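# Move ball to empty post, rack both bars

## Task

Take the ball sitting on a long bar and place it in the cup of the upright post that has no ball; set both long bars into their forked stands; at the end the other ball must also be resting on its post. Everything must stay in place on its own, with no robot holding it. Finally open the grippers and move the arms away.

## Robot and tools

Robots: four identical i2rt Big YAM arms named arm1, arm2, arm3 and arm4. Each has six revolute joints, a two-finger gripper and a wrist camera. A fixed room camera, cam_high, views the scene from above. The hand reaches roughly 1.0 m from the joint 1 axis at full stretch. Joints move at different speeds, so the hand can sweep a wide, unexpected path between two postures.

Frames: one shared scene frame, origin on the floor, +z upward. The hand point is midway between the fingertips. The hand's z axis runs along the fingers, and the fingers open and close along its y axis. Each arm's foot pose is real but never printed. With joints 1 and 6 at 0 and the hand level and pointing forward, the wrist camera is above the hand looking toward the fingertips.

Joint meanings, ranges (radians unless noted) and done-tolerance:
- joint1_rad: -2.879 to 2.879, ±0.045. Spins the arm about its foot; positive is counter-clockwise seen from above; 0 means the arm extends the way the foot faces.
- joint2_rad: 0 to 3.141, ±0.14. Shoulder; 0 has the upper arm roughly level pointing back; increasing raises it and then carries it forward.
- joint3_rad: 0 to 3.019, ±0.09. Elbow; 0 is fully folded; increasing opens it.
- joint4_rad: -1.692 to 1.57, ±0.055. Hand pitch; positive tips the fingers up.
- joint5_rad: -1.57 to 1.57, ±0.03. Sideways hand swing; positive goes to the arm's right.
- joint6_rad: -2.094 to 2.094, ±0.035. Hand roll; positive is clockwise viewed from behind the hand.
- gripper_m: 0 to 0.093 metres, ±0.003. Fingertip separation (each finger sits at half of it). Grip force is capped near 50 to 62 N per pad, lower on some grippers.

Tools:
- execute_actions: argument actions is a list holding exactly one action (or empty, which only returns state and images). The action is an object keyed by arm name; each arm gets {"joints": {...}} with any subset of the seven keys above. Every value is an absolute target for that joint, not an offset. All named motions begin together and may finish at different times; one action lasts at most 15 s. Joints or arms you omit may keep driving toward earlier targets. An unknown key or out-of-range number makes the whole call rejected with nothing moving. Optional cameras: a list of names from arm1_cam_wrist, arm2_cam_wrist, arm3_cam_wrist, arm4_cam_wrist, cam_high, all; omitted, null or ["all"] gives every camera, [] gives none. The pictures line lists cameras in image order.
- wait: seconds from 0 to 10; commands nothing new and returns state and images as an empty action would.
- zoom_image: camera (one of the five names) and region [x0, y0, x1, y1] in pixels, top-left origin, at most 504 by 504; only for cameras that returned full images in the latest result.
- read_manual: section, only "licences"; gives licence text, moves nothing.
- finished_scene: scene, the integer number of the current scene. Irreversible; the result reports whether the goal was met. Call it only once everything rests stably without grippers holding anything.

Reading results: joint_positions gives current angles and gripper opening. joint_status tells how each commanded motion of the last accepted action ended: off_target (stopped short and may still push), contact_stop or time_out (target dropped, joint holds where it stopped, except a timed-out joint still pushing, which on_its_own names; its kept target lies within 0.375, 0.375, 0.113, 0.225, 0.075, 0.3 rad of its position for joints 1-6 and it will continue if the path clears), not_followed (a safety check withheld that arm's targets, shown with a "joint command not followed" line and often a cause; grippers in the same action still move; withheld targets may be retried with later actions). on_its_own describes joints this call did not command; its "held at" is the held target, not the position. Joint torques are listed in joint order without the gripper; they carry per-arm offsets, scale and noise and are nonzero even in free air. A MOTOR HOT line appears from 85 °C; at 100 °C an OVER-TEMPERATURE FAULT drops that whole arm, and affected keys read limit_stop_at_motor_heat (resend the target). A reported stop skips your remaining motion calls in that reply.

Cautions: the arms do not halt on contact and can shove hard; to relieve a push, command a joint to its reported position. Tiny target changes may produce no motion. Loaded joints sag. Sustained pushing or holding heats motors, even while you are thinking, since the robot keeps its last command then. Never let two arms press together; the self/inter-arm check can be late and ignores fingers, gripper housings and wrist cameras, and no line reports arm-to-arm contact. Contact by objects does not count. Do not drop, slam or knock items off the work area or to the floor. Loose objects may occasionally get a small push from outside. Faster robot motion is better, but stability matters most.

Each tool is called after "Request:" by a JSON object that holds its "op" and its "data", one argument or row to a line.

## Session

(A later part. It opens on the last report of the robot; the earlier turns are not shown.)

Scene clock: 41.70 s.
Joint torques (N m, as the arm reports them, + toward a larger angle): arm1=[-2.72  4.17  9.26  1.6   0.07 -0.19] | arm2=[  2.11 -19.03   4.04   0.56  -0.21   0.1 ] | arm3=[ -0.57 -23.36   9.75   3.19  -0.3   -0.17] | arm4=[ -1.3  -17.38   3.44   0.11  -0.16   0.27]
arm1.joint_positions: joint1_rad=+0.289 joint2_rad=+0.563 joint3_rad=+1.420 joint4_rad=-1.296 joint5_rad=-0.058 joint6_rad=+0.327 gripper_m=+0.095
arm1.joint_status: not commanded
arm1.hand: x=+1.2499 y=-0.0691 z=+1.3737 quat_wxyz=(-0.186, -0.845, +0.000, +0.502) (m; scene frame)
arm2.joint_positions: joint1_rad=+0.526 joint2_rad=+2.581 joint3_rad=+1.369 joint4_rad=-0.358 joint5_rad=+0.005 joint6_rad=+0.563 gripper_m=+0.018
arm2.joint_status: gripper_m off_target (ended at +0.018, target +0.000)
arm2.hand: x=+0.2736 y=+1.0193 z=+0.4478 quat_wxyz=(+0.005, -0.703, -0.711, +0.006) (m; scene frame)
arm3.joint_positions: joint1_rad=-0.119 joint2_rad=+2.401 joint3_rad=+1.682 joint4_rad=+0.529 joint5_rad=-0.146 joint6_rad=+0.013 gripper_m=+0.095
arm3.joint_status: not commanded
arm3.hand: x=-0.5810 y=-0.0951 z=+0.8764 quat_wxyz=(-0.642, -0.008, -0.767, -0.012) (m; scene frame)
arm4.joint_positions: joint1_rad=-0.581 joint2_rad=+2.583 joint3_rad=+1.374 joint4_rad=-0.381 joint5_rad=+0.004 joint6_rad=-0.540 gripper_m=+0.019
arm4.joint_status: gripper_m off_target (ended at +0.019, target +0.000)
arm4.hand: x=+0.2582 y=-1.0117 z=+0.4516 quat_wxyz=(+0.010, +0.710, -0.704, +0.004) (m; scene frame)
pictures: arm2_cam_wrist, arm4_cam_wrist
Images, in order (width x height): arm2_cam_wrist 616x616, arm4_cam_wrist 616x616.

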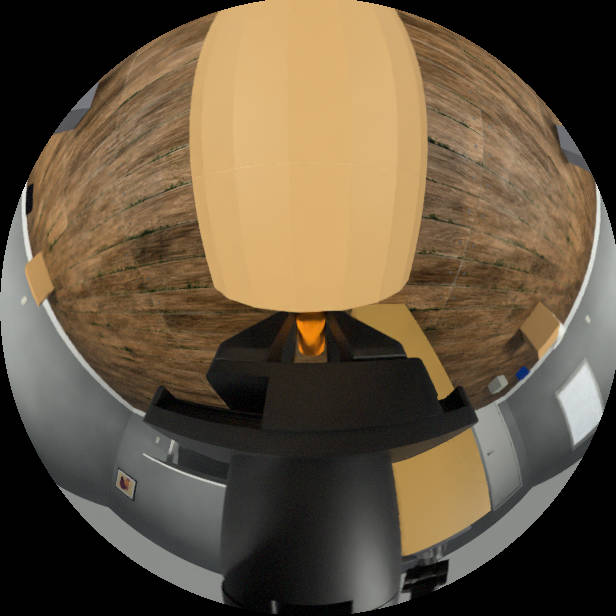

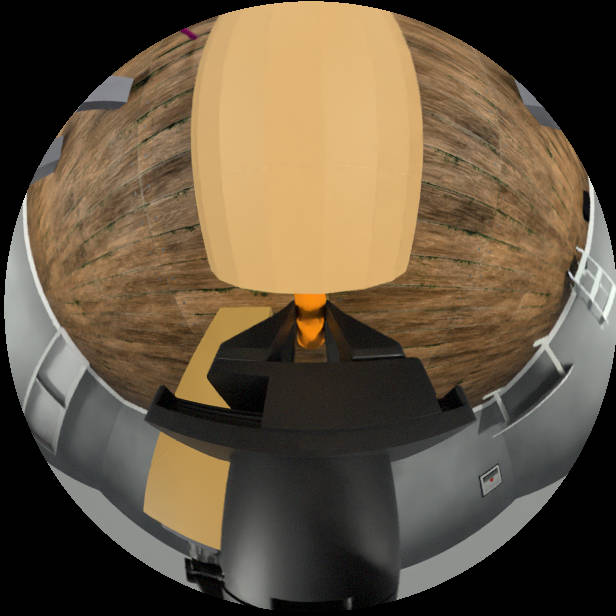

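Request:
{"op": "execute_actions", "data": {
  "actions": [
    {"arm2":{"joints":{"joint2_rad":2.435,"joint3_rad":1.288,"joint4_rad":-0.417}},"arm4":{"joints":{"joint2_rad":2.443,"joint3_rad":1.288,"joint4_rad":-0.417}}}
  ],
  "cameras": []
}}

Request:
{"op": "execute_actions", "data": {
  "actions": [
    {"arm2":{"joints":{"joint2_rad":2.23,"joint3_rad":1.218,"joint4_rad":-0.555}},"arm4":{"joints":{"joint2_rad":2.234,"joint3_rad":1.218,"joint4_rad":-0.555}}}
  ],
  "cameras": []
}}

Request:
{"op": "execute_actions", "data": {
  "actions": [
    {"arm2":{"joints":{"joint2_rad":2.024,"joint3_rad":1.204,"joint4_rad":-0.751}},"arm4":{"joints":{"joint2_rad":2.024,"joint3_rad":1.204,"joint4_rad":-0.751}}}
  ],
  "cameras": ["cam_high"]
}}

Request:
{"op": "execute_actions", "data": {
  "actions": [
    {"arm2":{"joints":{"joint2_rad":1.853,"joint3_rad":1.295,"joint4_rad":-0.985}},"arm4":{"joints":{"joint2_rad":1.853,"joint3_rad":1.295,"joint4_rad":-0.985}}}
  ],
  "cameras": []
}}

Request:
{"op": "execute_actions", "data": {
  "actions": [
    {"arm2":{"joints":{"joint1_rad":0.48,"joint6_rad":0.525,"joint2_rad":1.975,"joint3_rad":1.58,"joint4_rad":-1.14}},"arm4":{"joints":{"joint1_rad":-0.72,"joint6_rad":-0.67,"joint2_rad":1.72,"joint3_rad":1.165,"joint4_rad":-1.005}}}
  ],
  "cameras": []
}}

Request:
{"op": "execute_actions", "data": {
  "actions": [
    {"arm2":{"joints":{"joint1_rad":0.43,"joint6_rad":0.474,"joint2_rad":2.07,"joint3_rad":1.83,"joint4_rad":-1.29}},"arm4":{"joints":{"joint1_rad":-0.807,"joint6_rad":-0.757,"joint2_rad":1.57,"joint3_rad":1.045,"joint4_rad":-1.031}}}
  ]
}}

Scene clock: 58.77 s.
Joint torques (N m, as the arm reports them, + toward a larger angle): arm1=[-2.74  4.16  9.27  1.59  0.07 -0.19] | arm2=[  2.45 -22.83   3.55  -0.36  -0.15   0.1 ] | arm3=[ -0.77 -23.77   9.8    3.21  -0.3   -0.18] | arm4=[ -2.56 -18.53   3.05   0.18   0.06   0.2 ]
arm1.joint_positions: joint1_rad=+0.289 joint2_rad=+0.563 joint3_rad=+1.420 joint4_rad=-1.296 joint5_rad=-0.058 joint6_rad=+0.327 gripper_m=+0.095
arm1.joint_status: not commanded
arm1.hand: x=+1.2499 y=-0.0691 z=+1.3737 quat_wxyz=(-0.186, -0.845, +0.000, +0.502) (m; scene frame)
arm2.joint_positions: joint1_rad=+0.525 joint2_rad=+2.452 joint3_rad=+1.290 joint4_rad=-0.404 joint5_rad=+0.003 joint6_rad=+0.562 gripper_m=+0.018
arm2.joint_status: all done
arm2.hand: x=+0.2732 y=+1.0211 z=+0.4999 quat_wxyz=(+0.002, -0.703, -0.711, +0.006) (m; scene frame)
arm3.joint_positions: joint1_rad=-0.119 joint2_rad=+2.401 joint3_rad=+1.682 joint4_rad=+0.529 joint5_rad=-0.146 joint6_rad=+0.013 gripper_m=+0.095
arm3.joint_status: not commanded
arm3.hand: x=-0.5810 y=-0.0951 z=+0.8764 quat_wxyz=(-0.642, -0.008, -0.767, -0.012) (m; scene frame)
arm4.joint_positions: joint1_rad=-0.575 joint2_rad=+2.459 joint3_rad=+1.294 joint4_rad=-0.408 joint5_rad=-0.001 joint6_rad=-0.534 gripper_m=+0.019
arm4.joint_status: all done
arm4.hand: x=+0.2548 y=-1.0100 z=+0.5010 quat_wxyz=(+0.002, +0.710, -0.704, -0.001) (m; scene frame)
pictures: none
No camera images: the call's "cameras" was empty. Leave "cameras" out to get every camera's image.

Scene clock: 59.77 s.
Joint torques (N m, as the arm reports them, + toward a larger angle): arm1=[-2.71  4.17  9.26  1.58  0.07 -0.19] | arm2=[  2.22 -21.34   4.74  -0.19  -0.13   0.1 ] | arm3=[ -0.75 -23.73   9.69   3.31  -0.29  -0.18] | arm4=[ -1.94 -18.22   4.06   0.1    0.06   0.22]
arm1.joint_positions: joint1_rad=+0.289 joint2_rad=+0.563 joint3_rad=+1.420 joint4_rad=-1.296 joint5_rad=-0.058 joint6_rad=+0.327 gripper_m=+0.095
arm1.joint_status: not commanded
arm1.hand: x=+1.2499 y=-0.0691 z=+1.3737 quat_wxyz=(-0.186, -0.845, +0.000, +0.502) (m; scene frame)
arm2.joint_positions: joint1_rad=+0.526 joint2_rad=+2.237 joint3_rad=+1.218 joint4_rad=-0.546 joint5_rad=+0.003 joint6_rad=+0.562 gripper_m=+0.018
arm2.joint_status: all done
arm2.hand: x=+0.2750 y=+1.0210 z=+0.5920 quat_wxyz=(+0.002, -0.702, -0.712, +0.006) (m; scene frame)
arm3.joint_positions: joint1_rad=-0.119 joint2_rad=+2.401 joint3_rad=+1.682 joint4_rad=+0.529 joint5_rad=-0.146 joint6_rad=+0.013 gripper_m=+0.095
arm3.joint_status: not commanded
arm3.hand: x=-0.5810 y=-0.0951 z=+0.8764 quat_wxyz=(-0.642, -0.008, -0.767, -0.012) (m; scene frame)
arm4.joint_positions: joint1_rad=-0.578 joint2_rad=+2.245 joint3_rad=+1.221 joint4_rad=-0.548 joint5_rad=-0.001 joint6_rad=-0.537 gripper_m=+0.019
arm4.joint_status: all done
arm4.hand: x=+0.2568 y=-1.0100 z=+0.5930 quat_wxyz=(+0.001, +0.710, -0.704, +0.000) (m; scene frame)
pictures: none
No camera images: the call's "cameras" was empty. Leave "cameras" out to get every camera's image.

Scene clock: 60.87 s.
Joint torques (N m, as the arm reports them, + toward a larger angle): arm1=[-2.73  4.19  9.26  1.59  0.07 -0.19] | arm2=[  2.02 -20.01   6.33  -0.23  -0.19   0.11] | arm3=[ -0.42 -23.7    9.83   3.31  -0.31  -0.19] | arm4=[ -2.27 -17.02   5.46   0.27   0.13   0.21]
arm1.joint_positions: joint1_rad=+0.289 joint2_rad=+0.563 joint3_rad=+1.420 joint4_rad=-1.296 joint5_rad=-0.058 joint6_rad=+0.327 gripper_m=+0.095
arm1.joint_status: not commanded
arm1.hand: x=+1.2499 y=-0.0691 z=+1.3737 quat_wxyz=(-0.186, -0.845, +0.000, +0.502) (m; scene frame)
arm2.joint_positions: joint1_rad=+0.528 joint2_rad=+2.025 joint3_rad=+1.203 joint4_rad=-0.742 joint5_rad=+0.005 joint6_rad=+0.562 gripper_m=+0.018
arm2.joint_status: all done
arm2.hand: x=+0.2765 y=+1.0211 z=+0.6924 quat_wxyz=(+0.002, -0.702, -0.712, +0.007) (m; scene frame)
arm3.joint_positions: joint1_rad=-0.119 joint2_rad=+2.401 joint3_rad=+1.682 joint4_rad=+0.529 joint5_rad=-0.146 joint6_rad=+0.013 gripper_m=+0.095
arm3.joint_status: not commanded
arm3.hand: x=-0.5810 y=-0.0951 z=+0.8764 quat_wxyz=(-0.642, -0.008, -0.767, -0.012) (m; scene frame)
arm4.joint_positions: joint1_rad=-0.577 joint2_rad=+2.037 joint3_rad=+1.206 joint4_rad=-0.747 joint5_rad=-0.002 joint6_rad=-0.537 gripper_m=+0.019
arm4.joint_status: all done
arm4.hand: x=+0.2559 y=-1.0106 z=+0.6916 quat_wxyz=(+0.004, +0.711, -0.703, +0.000) (m; scene frame)
pictures: cam_high
Images, in order (width x height): cam_high 896x504.

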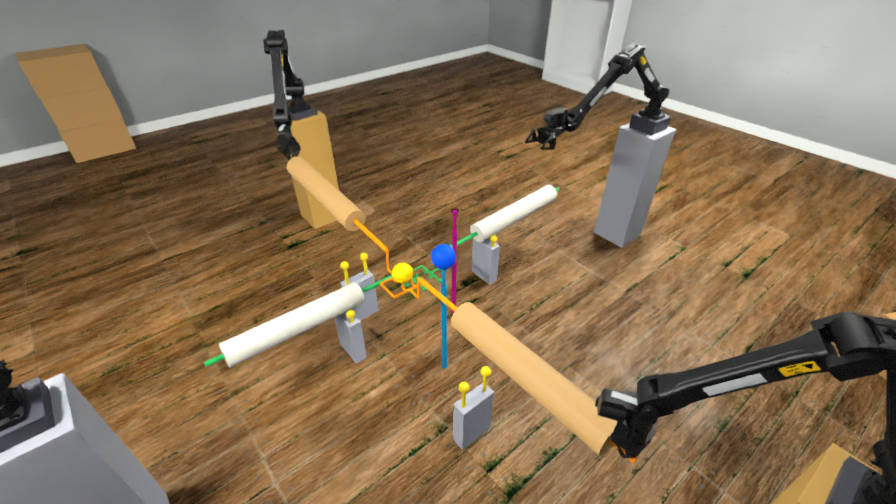

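Scene clock: 62.00 s.
Joint torques (N m, as the arm reports them, + toward a larger angle): arm1=[-2.7   4.2   9.25  1.6   0.07 -0.19] | arm2=[  2.32 -18.2   10.33  -0.53  -0.33   0.09] | arm3=[ -0.72 -23.94   9.67   3.24  -0.29  -0.19] | arm4=[ -2.97 -16.83   9.93  -0.16   0.31   0.18]
arm1.joint_positions: joint1_rad=+0.289 joint2_rad=+0.563 joint3_rad=+1.420 joint4_rad=-1.296 joint5_rad=-0.058 joint6_rad=+0.327 gripper_m=+0.095
arm1.joint_status: not commanded
arm1.hand: x=+1.2499 y=-0.0691 z=+1.3737 quat_wxyz=(-0.186, -0.845, +0.000, +0.502) (m; scene frame)
arm2.joint_positions: joint1_rad=+0.528 joint2_rad=+1.853 joint3_rad=+1.258 joint4_rad=-0.967 joint5_rad=+0.009 joint6_rad=+0.562 gripper_m=+0.018
arm2.joint_status: all done
arm2.hand: x=+0.2770 y=+1.0206 z=+0.7922 quat_wxyz=(+0.001, -0.702, -0.712, +0.009) (m; scene frame)
arm3.joint_positions: joint1_rad=-0.119 joint2_rad=+2.401 joint3_rad=+1.682 joint4_rad=+0.529 joint5_rad=-0.146 joint6_rad=+0.013 gripper_m=+0.095
arm3.joint_status: not commanded
arm3.hand: x=-0.5810 y=-0.0951 z=+0.8764 quat_wxyz=(-0.642, -0.008, -0.767, -0.012) (m; scene frame)
arm4.joint_positions: joint1_rad=-0.574 joint2_rad=+1.867 joint3_rad=+1.249 joint4_rad=-0.969 joint5_rad=-0.005 joint6_rad=-0.535 gripper_m=+0.019
arm4.joint_status: all done
arm4.hand: x=+0.2520 y=-1.0127 z=+0.7871 quat_wxyz=(+0.009, +0.711, -0.703, -0.001) (m; scene frame)
pictures: none
No camera images: the call's "cameras" was empty. Leave "cameras" out to get every camera's image.

Scene clock: 63.10 s.
Joint torques (N m, as the arm reports them, + toward a larger angle): arm1=[-2.73  4.18  9.26  1.6   0.07 -0.19] | arm2=[  1.74 -23.08  11.96  -0.55  -0.09   0.28] | arm3=[ -0.63 -23.59   9.79   3.27  -0.3   -0.19] | arm4=[ -1.57 -16.     7.15   0.21   0.03   0.3 ]
arm1.joint_positions: joint1_rad=+0.289 joint2_rad=+0.563 joint3_rad=+1.420 joint4_rad=-1.296 joint5_rad=-0.058 joint6_rad=+0.327 gripper_m=+0.095
arm1.joint_status: not commanded
arm1.hand: x=+1.2499 y=-0.0691 z=+1.3737 quat_wxyz=(-0.186, -0.845, +0.000, +0.502) (m; scene frame)
arm2.joint_positions: joint1_rad=+0.475 joint2_rad=+1.991 joint3_rad=+1.530 joint4_rad=-1.124 joint5_rad=+0.001 joint6_rad=+0.507 gripper_m=+0.018
arm2.joint_status: all done
arm2.hand: x=+0.2883 y=+0.9500 z=+0.8099 quat_wxyz=(+0.011, -0.701, -0.713, +0.003) (m; scene frame)
arm3.joint_positions: joint1_rad=-0.119 joint2_rad=+2.401 joint3_rad=+1.682 joint4_rad=+0.529 joint5_rad=-0.146 joint6_rad=+0.013 gripper_m=+0.095
arm3.joint_status: not commanded
arm3.hand: x=-0.5810 y=-0.0951 z=+0.8764 quat_wxyz=(-0.642, -0.008, -0.767, -0.012) (m; scene frame)
arm4.joint_positions: joint1_rad=-0.720 joint2_rad=+1.745 joint3_rad=+1.160 joint4_rad=-0.997 joint5_rad=+0.000 joint6_rad=-0.691 gripper_m=+0.019
arm4.joint_status: all done
arm4.hand: x=+0.2919 y=-1.0818 z=+0.8162 quat_wxyz=(+0.007, +0.715, -0.700, +0.000) (m; scene frame)
pictures: none
No camera images: the call's "cameras" was empty. Leave "cameras" out to get every camera's image.

Scene clock: 64.07 s.
Joint torques (N m, as the arm reports them, + toward a larger angle): arm1=[-2.73  4.21  9.27  1.59  0.07 -0.19] | arm2=[  1.92 -24.96  13.12  -0.81  -0.11   0.3 ] | arm3=[ -0.54 -23.72   9.77   3.24  -0.3   -0.18] | arm4=[ -1.76 -12.95   7.14   0.25   0.08   0.2 ]
arm1.joint_positions: joint1_rad=+0.289 joint2_rad=+0.563 joint3_rad=+1.420 joint4_rad=-1.296 joint5_rad=-0.058 joint6_rad=+0.327 gripper_m=+0.095
arm1.joint_status: not commanded
arm1.hand: x=+1.2499 y=-0.0691 z=+1.3737 quat_wxyz=(-0.186, -0.845, +0.000, +0.502) (m; scene frame)
arm2.joint_positions: joint1_rad=+0.423 joint2_rad=+2.082 joint3_rad=+1.771 joint4_rad=-1.268 joint5_rad=+0.002 joint6_rad=+0.455 gripper_m=+0.018
arm2.joint_status: all done
arm2.hand: x=+0.2857 y=+0.8906 z=+0.8415 quat_wxyz=(+0.009, -0.701, -0.713, +0.003) (m; scene frame)
arm3.joint_positions: joint1_rad=-0.119 joint2_rad=+2.401 joint3_rad=+1.682 joint4_rad=+0.529 joint5_rad=-0.146 joint6_rad=+0.013 gripper_m=+0.095
arm3.joint_status: not commanded
arm3.hand: x=-0.5810 y=-0.0951 z=+0.8764 quat_wxyz=(-0.642, -0.008, -0.767, -0.012) (m; scene frame)
arm4.joint_positions: joint1_rad=-0.802 joint2_rad=+1.589 joint3_rad=+1.040 joint4_rad=-1.024 joint5_rad=-0.001 joint6_rad=-0.769 gripper_m=+0.019
arm4.joint_status: all done
arm4.hand: x=+0.2882 y=-1.1419 z=+0.8438 quat_wxyz=(+0.002, +0.713, -0.701, -0.001) (m; scene frame)
pictures: arm1_cam_wrist, arm2_cam_wrist, arm3_cam_wrist, arm4_cam_wrist, cam_high
Images, in order (width x height): arm1_cam_wrist 616x616, arm2_cam_wrist 616x616, arm3_cam_wrist 616x616, arm4_cam_wrist 616x616, cam_high 896x504.

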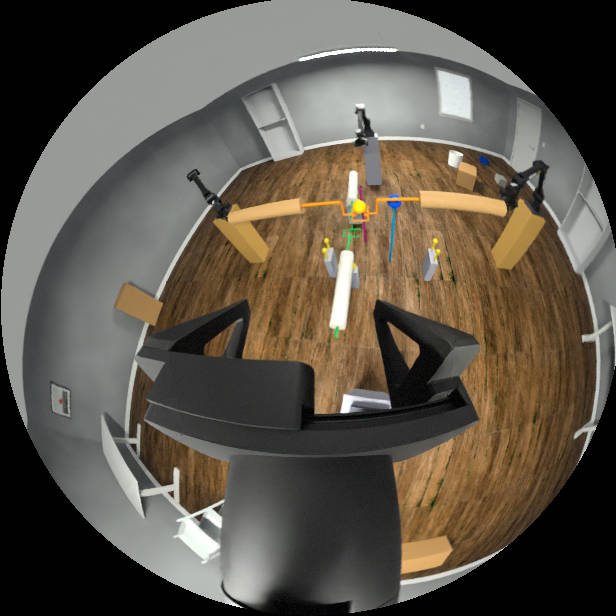

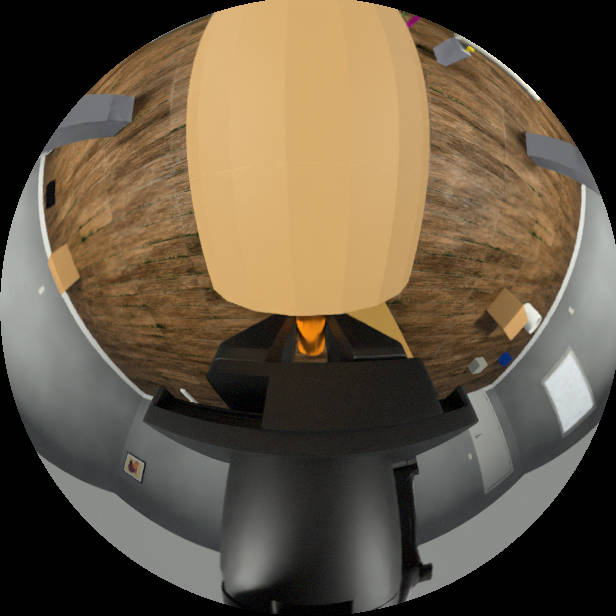

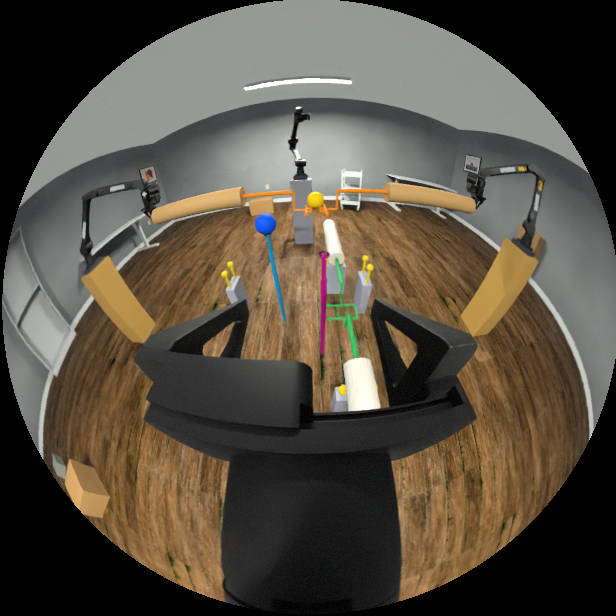

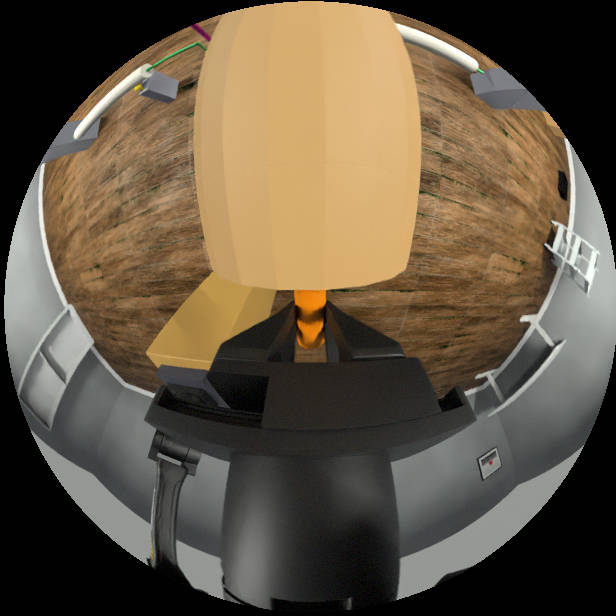

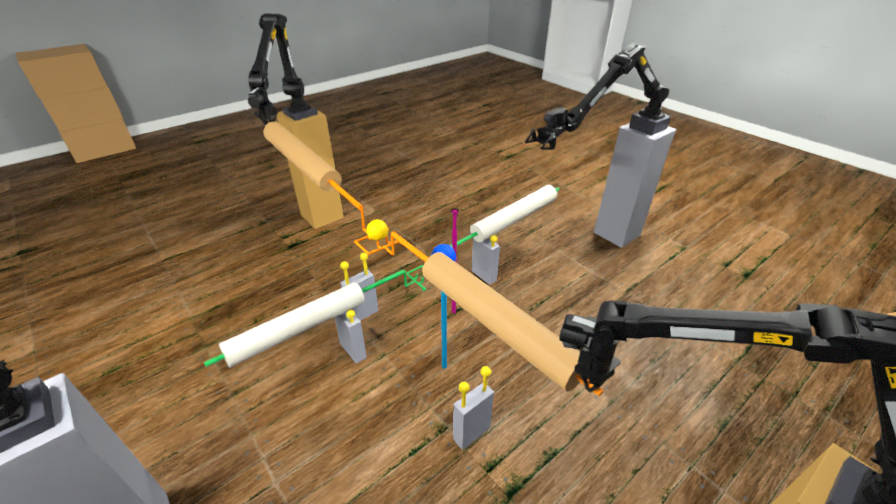

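Clearance is fine.

Request:
{"op": "execute_actions", "data": {
  "actions": [
    {"arm2":{"joints":{"joint1_rad":0.315,"joint6_rad":0.365,"joint2_rad":1.975,"joint3_rad":1.665,"joint4_rad":-1.22}},"arm4":{"joints":{"joint1_rad":-0.65,"joint6_rad":-0.59,"joint2_rad":1.445,"joint3_rad":0.91,"joint4_rad":-1.014}}}
  ],
  "cameras": []
}}

Request:
{"op": "execute_actions", "data": {
  "actions": [
    {"arm2":{"joints":{"joint1_rad":0.185,"joint6_rad":0.235,"joint2_rad":1.915,"joint3_rad":1.573,"joint4_rad":-1.185}},"arm4":{"joints":{"joint1_rad":-0.451,"joint6_rad":-0.39,"joint2_rad":1.345,"joint3_rad":0.808}}}
  ],
  "cameras": []
}}

Request:
{"op": "execute_actions", "data": {
  "actions": [
    {"arm2":{"joints":{"joint1_rad":0.038,"joint6_rad":0.09,"joint2_rad":1.885,"joint3_rad":1.525,"joint4_rad":-1.17}},"arm4":{"joints":{"joint1_rad":-0.196,"joint6_rad":-0.135,"joint2_rad":1.283,"joint3_rad":0.75,"joint4_rad":-1.018}}}
  ],
  "cameras": []
}}

Request:
{"op": "execute_actions", "data": {
  "actions": [
    {"arm2":{"joints":{"joint1_rad":-0.12,"joint6_rad":-0.07}},"arm4":{"joints":{"joint1_rad":0.096,"joint6_rad":0.155}}}
  ],
  "cameras": []
}}

Request:
{"op": "execute_actions", "data": {
  "actions": [
    {"arm2":{"joints":{"joint1_rad":-0.273,"joint6_rad":-0.215,"joint2_rad":1.95,"joint3_rad":1.6,"joint4_rad":-1.19}},"arm4":{"joints":{"joint1_rad":0.351,"joint6_rad":0.41,"joint2_rad":1.356,"joint3_rad":0.82,"joint4_rad":-1.013}}}
  ]
}}

Scene clock: 78.63 s.
Joint torques (N m, as the arm reports them, + toward a larger angle): arm1=[-2.73  4.22  9.27  1.59  0.07 -0.19] | arm2=[  2.28 -26.33   9.92   0.09  -0.16   0.34] | arm3=[ -0.78 -23.75   9.72   3.2   -0.29  -0.18] | arm4=[ -2.74 -11.63   7.97   0.49   0.11   0.26]
arm1.joint_positions: joint1_rad=+0.289 joint2_rad=+0.563 joint3_rad=+1.420 joint4_rad=-1.296 joint5_rad=-0.058 joint6_rad=+0.327 gripper_m=+0.095
arm1.joint_status: not commanded
arm1.hand: x=+1.2499 y=-0.0691 z=+1.3737 quat_wxyz=(-0.186, -0.845, +0.000, +0.502) (m; scene frame)
arm2.joint_positions: joint1_rad=+0.306 joint2_rad=+2.017 joint3_rad=+1.647 joint4_rad=-1.218 joint5_rad=+0.003 joint6_rad=+0.341 gripper_m=+0.018
arm2.joint_status: all done
arm2.hand: x=+0.2080 y=+0.8887 z=+0.8366 quat_wxyz=(+0.013, -0.702, -0.712, +0.002) (m; scene frame)
arm3.joint_positions: joint1_rad=-0.119 joint2_rad=+2.401 joint3_rad=+1.682 joint4_rad=+0.529 joint5_rad=-0.146 joint6_rad=+0.013 gripper_m=+0.095
arm3.joint_status: not commanded
arm3.hand: x=-0.5810 y=-0.0951 z=+0.8764 quat_wxyz=(-0.642, -0.008, -0.767, -0.012) (m; scene frame)
arm4.joint_positions: joint1_rad=-0.640 joint2_rad=+1.465 joint3_rad=+0.897 joint4_rad=-1.017 joint5_rad=-0.002 joint6_rad=-0.609 gripper_m=+0.019
arm4.joint_status: all done
arm4.hand: x=+0.2049 y=-1.1444 z=+0.8443 quat_wxyz=(+0.008, +0.714, -0.700, +0.000) (m; scene frame)
pictures: none
No camera images: the call's "cameras" was empty. Leave "cameras" out to get every camera's image.

Scene clock: 79.63 s.
Joint torques (N m, as the arm reports them, + toward a larger angle): arm1=[-2.69  4.18  9.26  1.59  0.07 -0.19] | arm2=[  2.23 -25.14   9.8    0.03  -0.18   0.35] | arm3=[ -0.66 -23.86   9.73   3.21  -0.3   -0.18] | arm4=[ -2.7  -10.6    7.82   0.4    0.13   0.3 ]
arm1.joint_positions: joint1_rad=+0.289 joint2_rad=+0.563 joint3_rad=+1.420 joint4_rad=-1.296 joint5_rad=-0.058 joint6_rad=+0.327 gripper_m=+0.095
arm1.joint_status: not commanded
arm1.hand: x=+1.2499 y=-0.0691 z=+1.3737 quat_wxyz=(-0.186, -0.845, +0.000, +0.502) (m; scene frame)
arm2.joint_positions: joint1_rad=+0.176 joint2_rad=+1.954 joint3_rad=+1.555 joint4_rad=-1.180 joint5_rad=+0.004 joint6_rad=+0.210 gripper_m=+0.018
arm2.joint_status: all done
arm2.hand: x=+0.1284 y=+0.8879 z=+0.8411 quat_wxyz=(+0.009, -0.702, -0.713, +0.003) (m; scene frame)
arm3.joint_positions: joint1_rad=-0.119 joint2_rad=+2.401 joint3_rad=+1.682 joint4_rad=+0.529 joint5_rad=-0.146 joint6_rad=+0.013 gripper_m=+0.095
arm3.joint_status: not commanded
arm3.hand: x=-0.5810 y=-0.0951 z=+0.8764 quat_wxyz=(-0.642, -0.008, -0.767, -0.012) (m; scene frame)
arm4.joint_positions: joint1_rad=-0.444 joint2_rad=+1.364 joint3_rad=+0.794 joint4_rad=-1.014 joint5_rad=-0.001 joint6_rad=-0.412 gripper_m=+0.019
arm4.joint_status: all done
arm4.hand: x=+0.1265 y=-1.1464 z=+0.8448 quat_wxyz=(+0.007, +0.713, -0.701, +0.002) (m; scene frame)
pictures: none
No camera images: the call's "cameras" was empty. Leave "cameras" out to get every camera's image.

Scene clock: 80.70 s.
Joint torques (N m, as the arm reports them, + toward a larger angle): arm1=[-2.73  4.17  9.27  1.59  0.07 -0.19] | arm2=[  2.06 -24.83   9.63  -0.13  -0.21   0.37] | arm3=[ -0.9  -23.72   9.71   3.27  -0.28  -0.19] | arm4=[-2.31 -9.34  7.69  0.34  0.18  0.35]
arm1.joint_positions: joint1_rad=+0.289 joint2_rad=+0.563 joint3_rad=+1.420 joint4_rad=-1.296 joint5_rad=-0.058 joint6_rad=+0.327 gripper_m=+0.095
arm1.joint_status: not commanded
arm1.hand: x=+1.2499 y=-0.0691 z=+1.3737 quat_wxyz=(-0.186, -0.845, +0.000, +0.502) (m; scene frame)
arm2.joint_positions: joint1_rad=+0.031 joint2_rad=+1.929 joint3_rad=+1.507 joint4_rad=-1.163 joint5_rad=+0.004 joint6_rad=+0.063 gripper_m=+0.018
arm2.joint_status: all done
arm2.hand: x=+0.0444 y=+0.8882 z=+0.8391 quat_wxyz=(+0.011, -0.701, -0.713, +0.001) (m; scene frame)
arm3.joint_positions: joint1_rad=-0.119 joint2_rad=+2.401 joint3_rad=+1.682 joint4_rad=+0.529 joint5_rad=-0.146 joint6_rad=+0.013 gripper_m=+0.095
arm3.joint_status: not commanded
arm3.hand: x=-0.5810 y=-0.0951 z=+0.8764 quat_wxyz=(-0.642, -0.008, -0.767, -0.012) (m; scene frame)
arm4.joint_positions: joint1_rad=-0.191 joint2_rad=+1.305 joint3_rad=+0.737 joint4_rad=-1.017 joint5_rad=-0.001 joint6_rad=-0.159 gripper_m=+0.019
arm4.joint_status: all done
arm4.hand: x=+0.0432 y=-1.1464 z=+0.8444 quat_wxyz=(+0.006, +0.714, -0.701, +0.003) (m; scene frame)
pictures: none
No camera images: the call's "cameras" was empty. Leave "cameras" out to get every camera's image.

Scene clock: 81.80 s.
Joint torques (N m, as the arm reports them, + toward a larger angle): arm1=[-2.71  4.17  9.27  1.6   0.07 -0.19] | arm2=[  1.86 -24.74  10.09  -0.29  -0.21   0.35] | arm3=[ -0.6  -23.7    9.72   3.29  -0.3   -0.18] | arm4=[-1.74 -9.26  7.96  0.28  0.16  0.29]
arm1.joint_positions: joint1_rad=+0.289 joint2_rad=+0.563 joint3_rad=+1.420 joint4_rad=-1.296 joint5_rad=-0.058 joint6_rad=+0.327 gripper_m=+0.095
arm1.joint_status: not commanded
arm1.hand: x=+1.2499 y=-0.0691 z=+1.3737 quat_wxyz=(-0.186, -0.845, +0.000, +0.502) (m; scene frame)
arm2.joint_positions: joint1_rad=-0.127 joint2_rad=+1.928 joint3_rad=+1.504 joint4_rad=-1.160 joint5_rad=+0.004 joint6_rad=-0.094 gripper_m=+0.018
arm2.joint_status: all done
arm2.hand: x=-0.0440 y=+0.8891 z=+0.8390 quat_wxyz=(+0.010, -0.701, -0.713, +0.000) (m; scene frame)
arm3.joint_positions: joint1_rad=-0.119 joint2_rad=+2.401 joint3_rad=+1.682 joint4_rad=+0.529 joint5_rad=-0.146 joint6_rad=+0.013 gripper_m=+0.095
arm3.joint_status: not commanded
arm3.hand: x=-0.5810 y=-0.0951 z=+0.8764 quat_wxyz=(-0.642, -0.008, -0.767, -0.012) (m; scene frame)
arm4.joint_positions: joint1_rad=+0.100 joint2_rad=+1.305 joint3_rad=+0.736 joint4_rad=-1.016 joint5_rad=-0.001 joint6_rad=+0.133 gripper_m=+0.019
arm4.joint_status: all done
arm4.hand: x=-0.0456 y=-1.1472 z=+0.8440 quat_wxyz=(+0.005, +0.713, -0.701, +0.005) (m; scene frame)
pictures: none
No camera images: the call's "cameras" was empty. Leave "cameras" out to get every camera's image.

Scene clock: 82.87 s.
Joint torques (N m, as the arm reports them, + toward a larger angle): arm1=[-2.71  4.21  9.26  1.59  0.07 -0.19] | arm2=[  1.48 -21.94  12.05  -0.51  -0.14   0.4 ] | arm3=[ -0.72 -23.66   9.78   3.29  -0.28  -0.18] | arm4=[ -1.78 -10.05   9.48  -0.2    0.06   0.36]
arm1.joint_positions: joint1_rad=+0.289 joint2_rad=+0.563 joint3_rad=+1.420 joint4_rad=-1.296 joint5_rad=-0.058 joint6_rad=+0.327 gripper_m=+0.095
arm1.joint_status: not commanded
arm1.hand: x=+1.2499 y=-0.0691 z=+1.3737 quat_wxyz=(-0.186, -0.845, +0.000, +0.502) (m; scene frame)
arm2.joint_positions: joint1_rad=-0.276 joint2_rad=+1.956 joint3_rad=+1.552 joint4_rad=-1.173 joint5_rad=+0.001 joint6_rad=-0.243 gripper_m=+0.018
arm2.joint_status: all done
arm2.hand: x=-0.1297 y=+0.8882 z=+0.8416 quat_wxyz=(+0.007, -0.701, -0.713, +0.001) (m; scene frame)
arm3.joint_positions: joint1_rad=-0.119 joint2_rad=+2.401 joint3_rad=+1.682 joint4_rad=+0.529 joint5_rad=-0.146 joint6_rad=+0.013 gripper_m=+0.095
arm3.joint_status: not commanded
arm3.hand: x=-0.5810 y=-0.0951 z=+0.8764 quat_wxyz=(-0.642, -0.008, -0.767, -0.012) (m; scene frame)
arm4.joint_positions: joint1_rad=+0.353 joint2_rad=+1.371 joint3_rad=+0.782 joint4_rad=-1.000 joint5_rad=+0.002 joint6_rad=+0.385 gripper_m=+0.019
arm4.joint_status: all done
arm4.hand: x=-0.1273 y=-1.1492 z=+0.8392 quat_wxyz=(+0.003, +0.713, -0.701, +0.008) (m; scene frame)
pictures: arm1_cam_wrist, arm2_cam_wrist, arm3_cam_wrist, arm4_cam_wrist, cam_high
Images, in order (width x height): arm1_cam_wrist 616x616, arm2_cam_wrist 616x616, arm3_cam_wrist 616x616, arm4_cam_wrist 616x616, cam_high 896x504.

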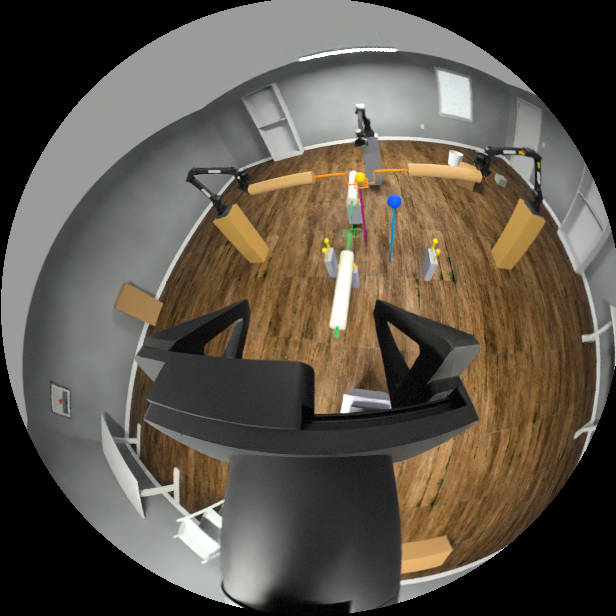

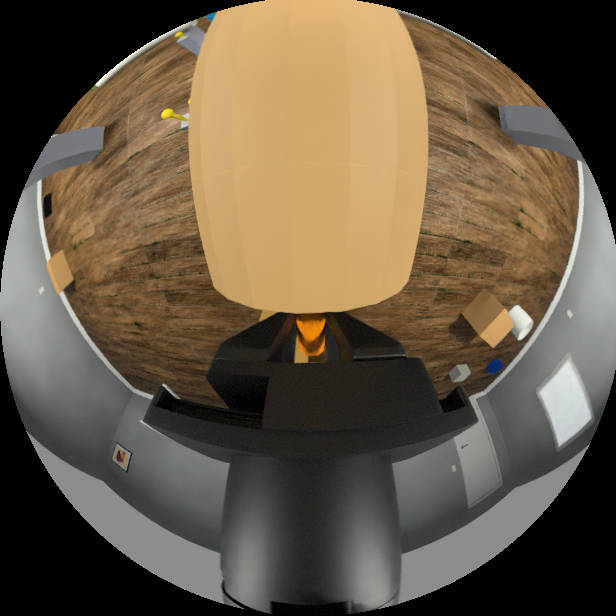

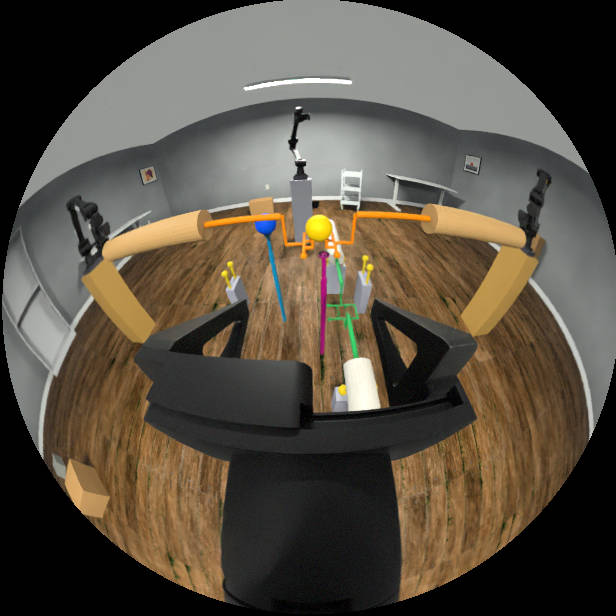

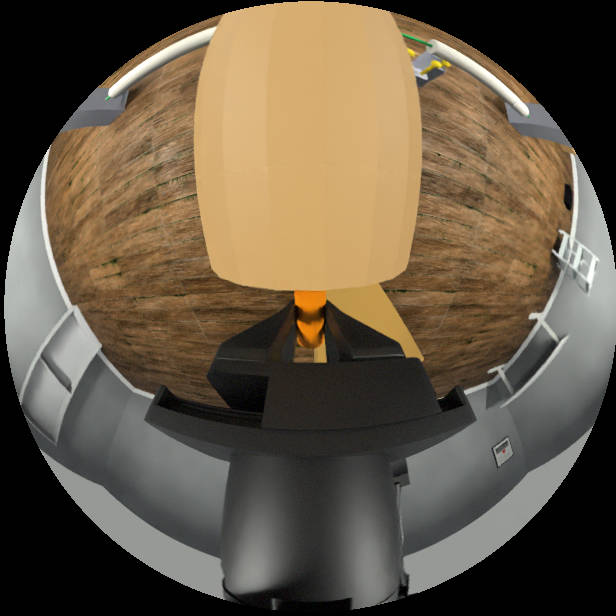

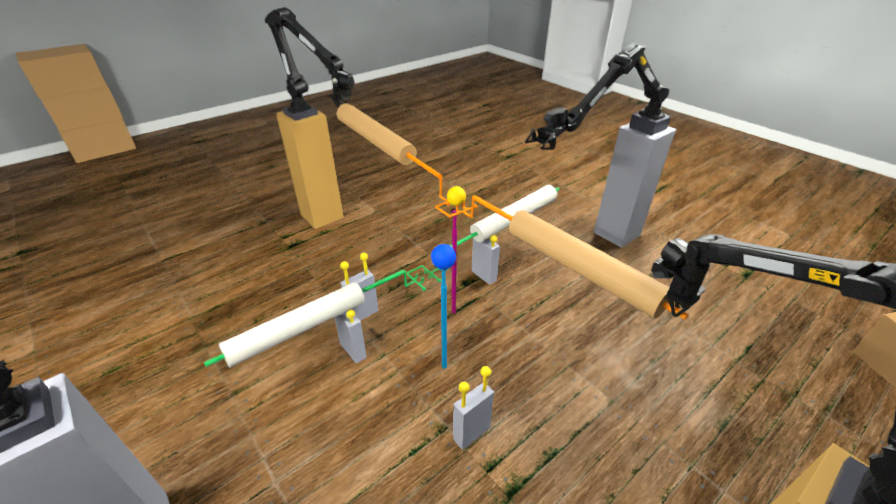

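Request:
{"op": "execute_actions", "data": {
  "actions": [
    {"arm2":{"joints":{"joint2_rad":2.0,"joint3_rad":1.663,"joint4_rad":-1.19}},"arm4":{"joints":{"joint1_rad":0.385,"joint6_rad":0.44,"joint2_rad":1.325,"joint3_rad":0.763,"joint4_rad":-0.98}}}
  ],
  "cameras": ["cam_high","arm3_cam_wrist"]
}}

Request:
{"op": "zoom_image", "data": {
  "camera": "cam_high",
  "region": [410, 160, 510, 260]
}}

Request:
{"op": "zoom_image", "data": {
  "camera": "arm3_cam_wrist",
  "region": [275, 195, 375, 295]
}}

Scene clock: 96.77 s.
Joint torques (N m, as the arm reports them, + toward a larger angle): arm1=[-2.69  4.21  9.27  1.59  0.07 -0.19] | arm2=[  1.54 -23.15  13.24  -0.19  -0.15   0.37] | arm3=[ -0.68 -23.86   9.71   3.24  -0.29  -0.19] | arm4=[ -1.62 -10.28   7.15   1.14   0.1    0.3 ]
arm1.joint_positions: joint1_rad=+0.289 joint2_rad=+0.563 joint3_rad=+1.420 joint4_rad=-1.296 joint5_rad=-0.058 joint6_rad=+0.327 gripper_m=+0.095
arm1.joint_status: not commanded
arm1.hand: x=+1.2499 y=-0.0691 z=+1.3737 quat_wxyz=(-0.186, -0.845, +0.000, +0.502) (m; scene frame)
arm2.joint_positions: joint1_rad=-0.276 joint2_rad=+2.008 joint3_rad=+1.598 joint4_rad=-1.180 joint5_rad=+0.001 joint6_rad=-0.242 gripper_m=+0.018
arm2.joint_status: all done
arm2.hand: x=-0.1327 y=+0.8761 z=+0.8285 quat_wxyz=(+0.010, -0.702, -0.712, -0.004) (m; scene frame)
arm3.joint_positions: joint1_rad=-0.119 joint2_rad=+2.401 joint3_rad=+1.682 joint4_rad=+0.529 joint5_rad=-0.146 joint6_rad=+0.013 gripper_m=+0.095
arm3.joint_status: not commanded
arm3.hand: x=-0.5810 y=-0.0951 z=+0.8764 quat_wxyz=(-0.642, -0.008, -0.767, -0.012) (m; scene frame)
arm4.joint_positions: joint1_rad=+0.383 joint2_rad=+1.353 joint3_rad=+0.756 joint4_rad=-0.992 joint5_rad=+0.000 joint6_rad=+0.417 gripper_m=+0.019
arm4.joint_status: all done
arm4.hand: x=-0.1330 y=-1.1612 z=+0.8363 quat_wxyz=(+0.004, +0.713, -0.701, +0.008) (m; scene frame)
pictures: arm3_cam_wrist, cam_high
Images, in order (width x height): arm3_cam_wrist 616x616, cam_high 896x504.

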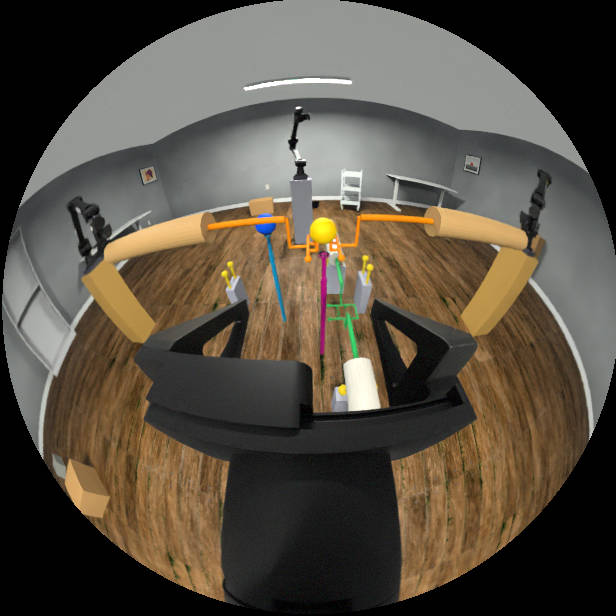

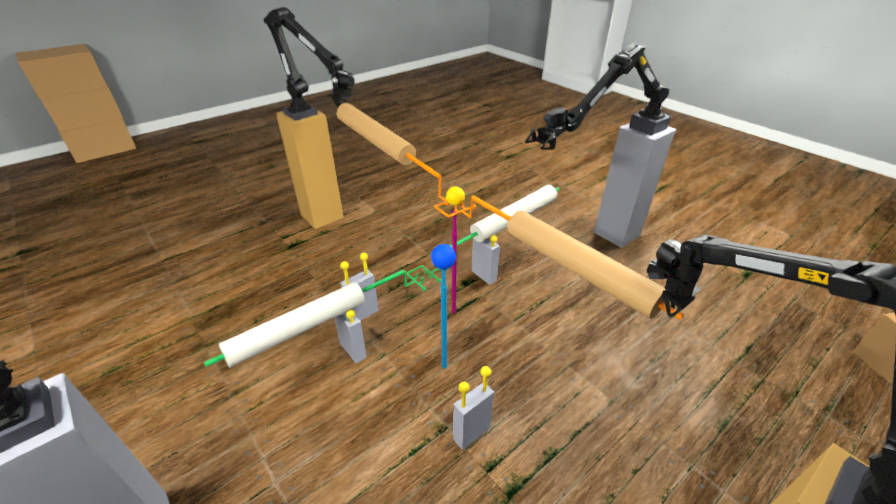

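Region (410, 160, 510, 260) of cam_high's 896x504 image, scaled by 5.040, with more detail than that image has.

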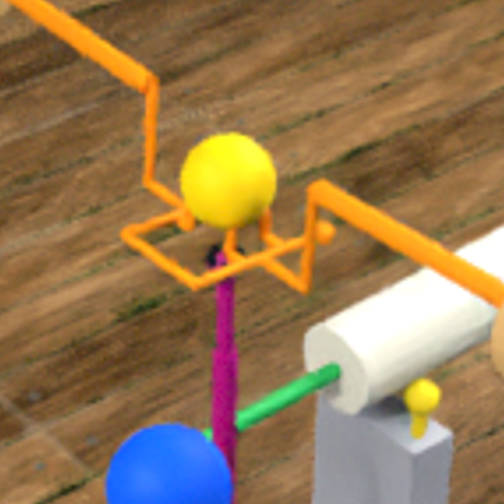

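Region (275, 195, 375, 295) of arm3_cam_wrist's 616x616 image, scaled by 5.040, with more detail than that image has.

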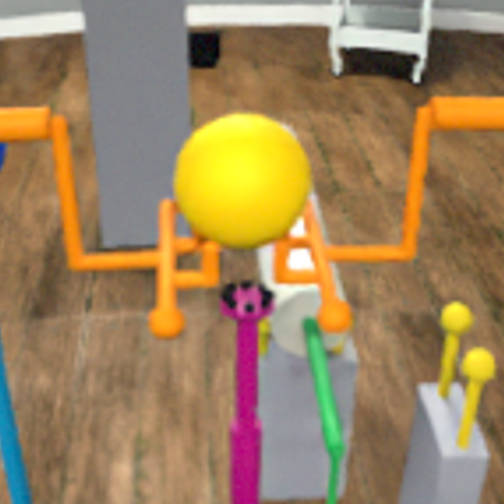

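Request:
{"op": "execute_actions", "data": {
  "actions": [
    {"arm2":{"joints":{"joint2_rad":2.04,"joint3_rad":1.578,"joint4_rad":-1.1}},"arm4":{"joints":{"joint2_rad":1.405,"joint3_rad":0.707,"joint4_rad":-0.866}}}
  ],
  "cameras": ["arm3_cam_wrist"]
}}

Request:
{"op": "zoom_image", "data": {
  "camera": "arm3_cam_wrist",
  "region": [275, 195, 375, 295]
}}

Scene clock: 105.97 s.
Joint torques (N m, as the arm reports them, + toward a larger angle): arm1=[-2.73  4.17  9.27  1.59  0.07 -0.19] | arm2=[  1.46 -24.05   8.91   0.16  -0.15   0.38] | arm3=[ -0.59 -23.98   9.83   3.25  -0.28  -0.17] | arm4=[ -0.77 -10.64   6.51   0.48   0.12   0.36]
arm1.joint_positions: joint1_rad=+0.289 joint2_rad=+0.563 joint3_rad=+1.420 joint4_rad=-1.296 joint5_rad=-0.058 joint6_rad=+0.327 gripper_m=+0.095
arm1.joint_status: not commanded
arm1.hand: x=+1.2499 y=-0.0691 z=+1.3737 quat_wxyz=(-0.186, -0.845, +0.000, +0.502) (m; scene frame)
arm2.joint_positions: joint1_rad=-0.276 joint2_rad=+2.055 joint3_rad=+1.567 joint4_rad=-1.098 joint5_rad=+0.001 joint6_rad=-0.242 gripper_m=+0.018
arm2.joint_status: all done
arm2.hand: x=-0.1337 y=+0.8737 z=+0.7910 quat_wxyz=(+0.009, -0.702, -0.712, -0.002) (m; scene frame)
arm3.joint_positions: joint1_rad=-0.119 joint2_rad=+2.401 joint3_rad=+1.682 joint4_rad=+0.529 joint5_rad=-0.146 joint6_rad=+0.013 gripper_m=+0.095
arm3.joint_status: not commanded
arm3.hand: x=-0.5810 y=-0.0951 z=+0.8764 quat_wxyz=(-0.642, -0.008, -0.767, -0.012) (m; scene frame)
arm4.joint_positions: joint1_rad=+0.383 joint2_rad=+1.426 joint3_rad=+0.702 joint4_rad=-0.868 joint5_rad=+0.000 joint6_rad=+0.418 gripper_m=+0.019
arm4.joint_status: all done
arm4.hand: x=-0.1320 y=-1.1636 z=+0.7982 quat_wxyz=(+0.004, +0.713, -0.701, +0.010) (m; scene frame)
pictures: arm3_cam_wrist
Images, in order (width x height): arm3_cam_wrist 616x616.

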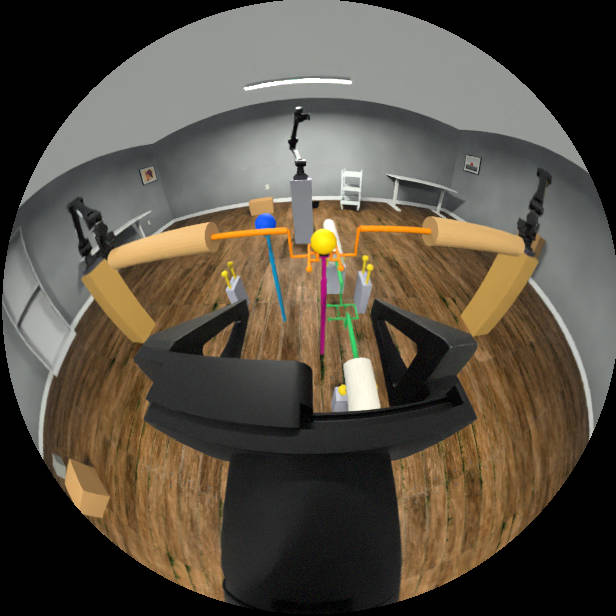

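Region (275, 195, 375, 295) of arm3_cam_wrist's 616x616 image, scaled by 5.040, with more detail than that image has.

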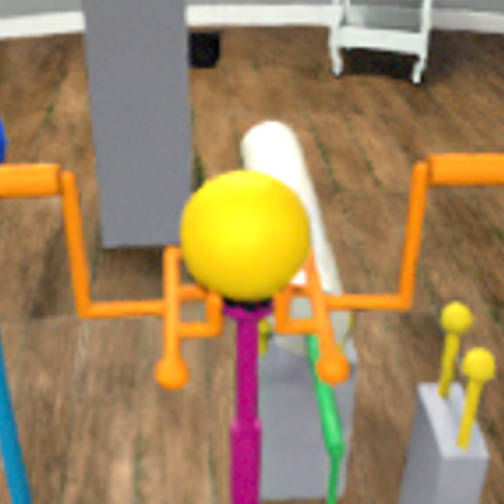

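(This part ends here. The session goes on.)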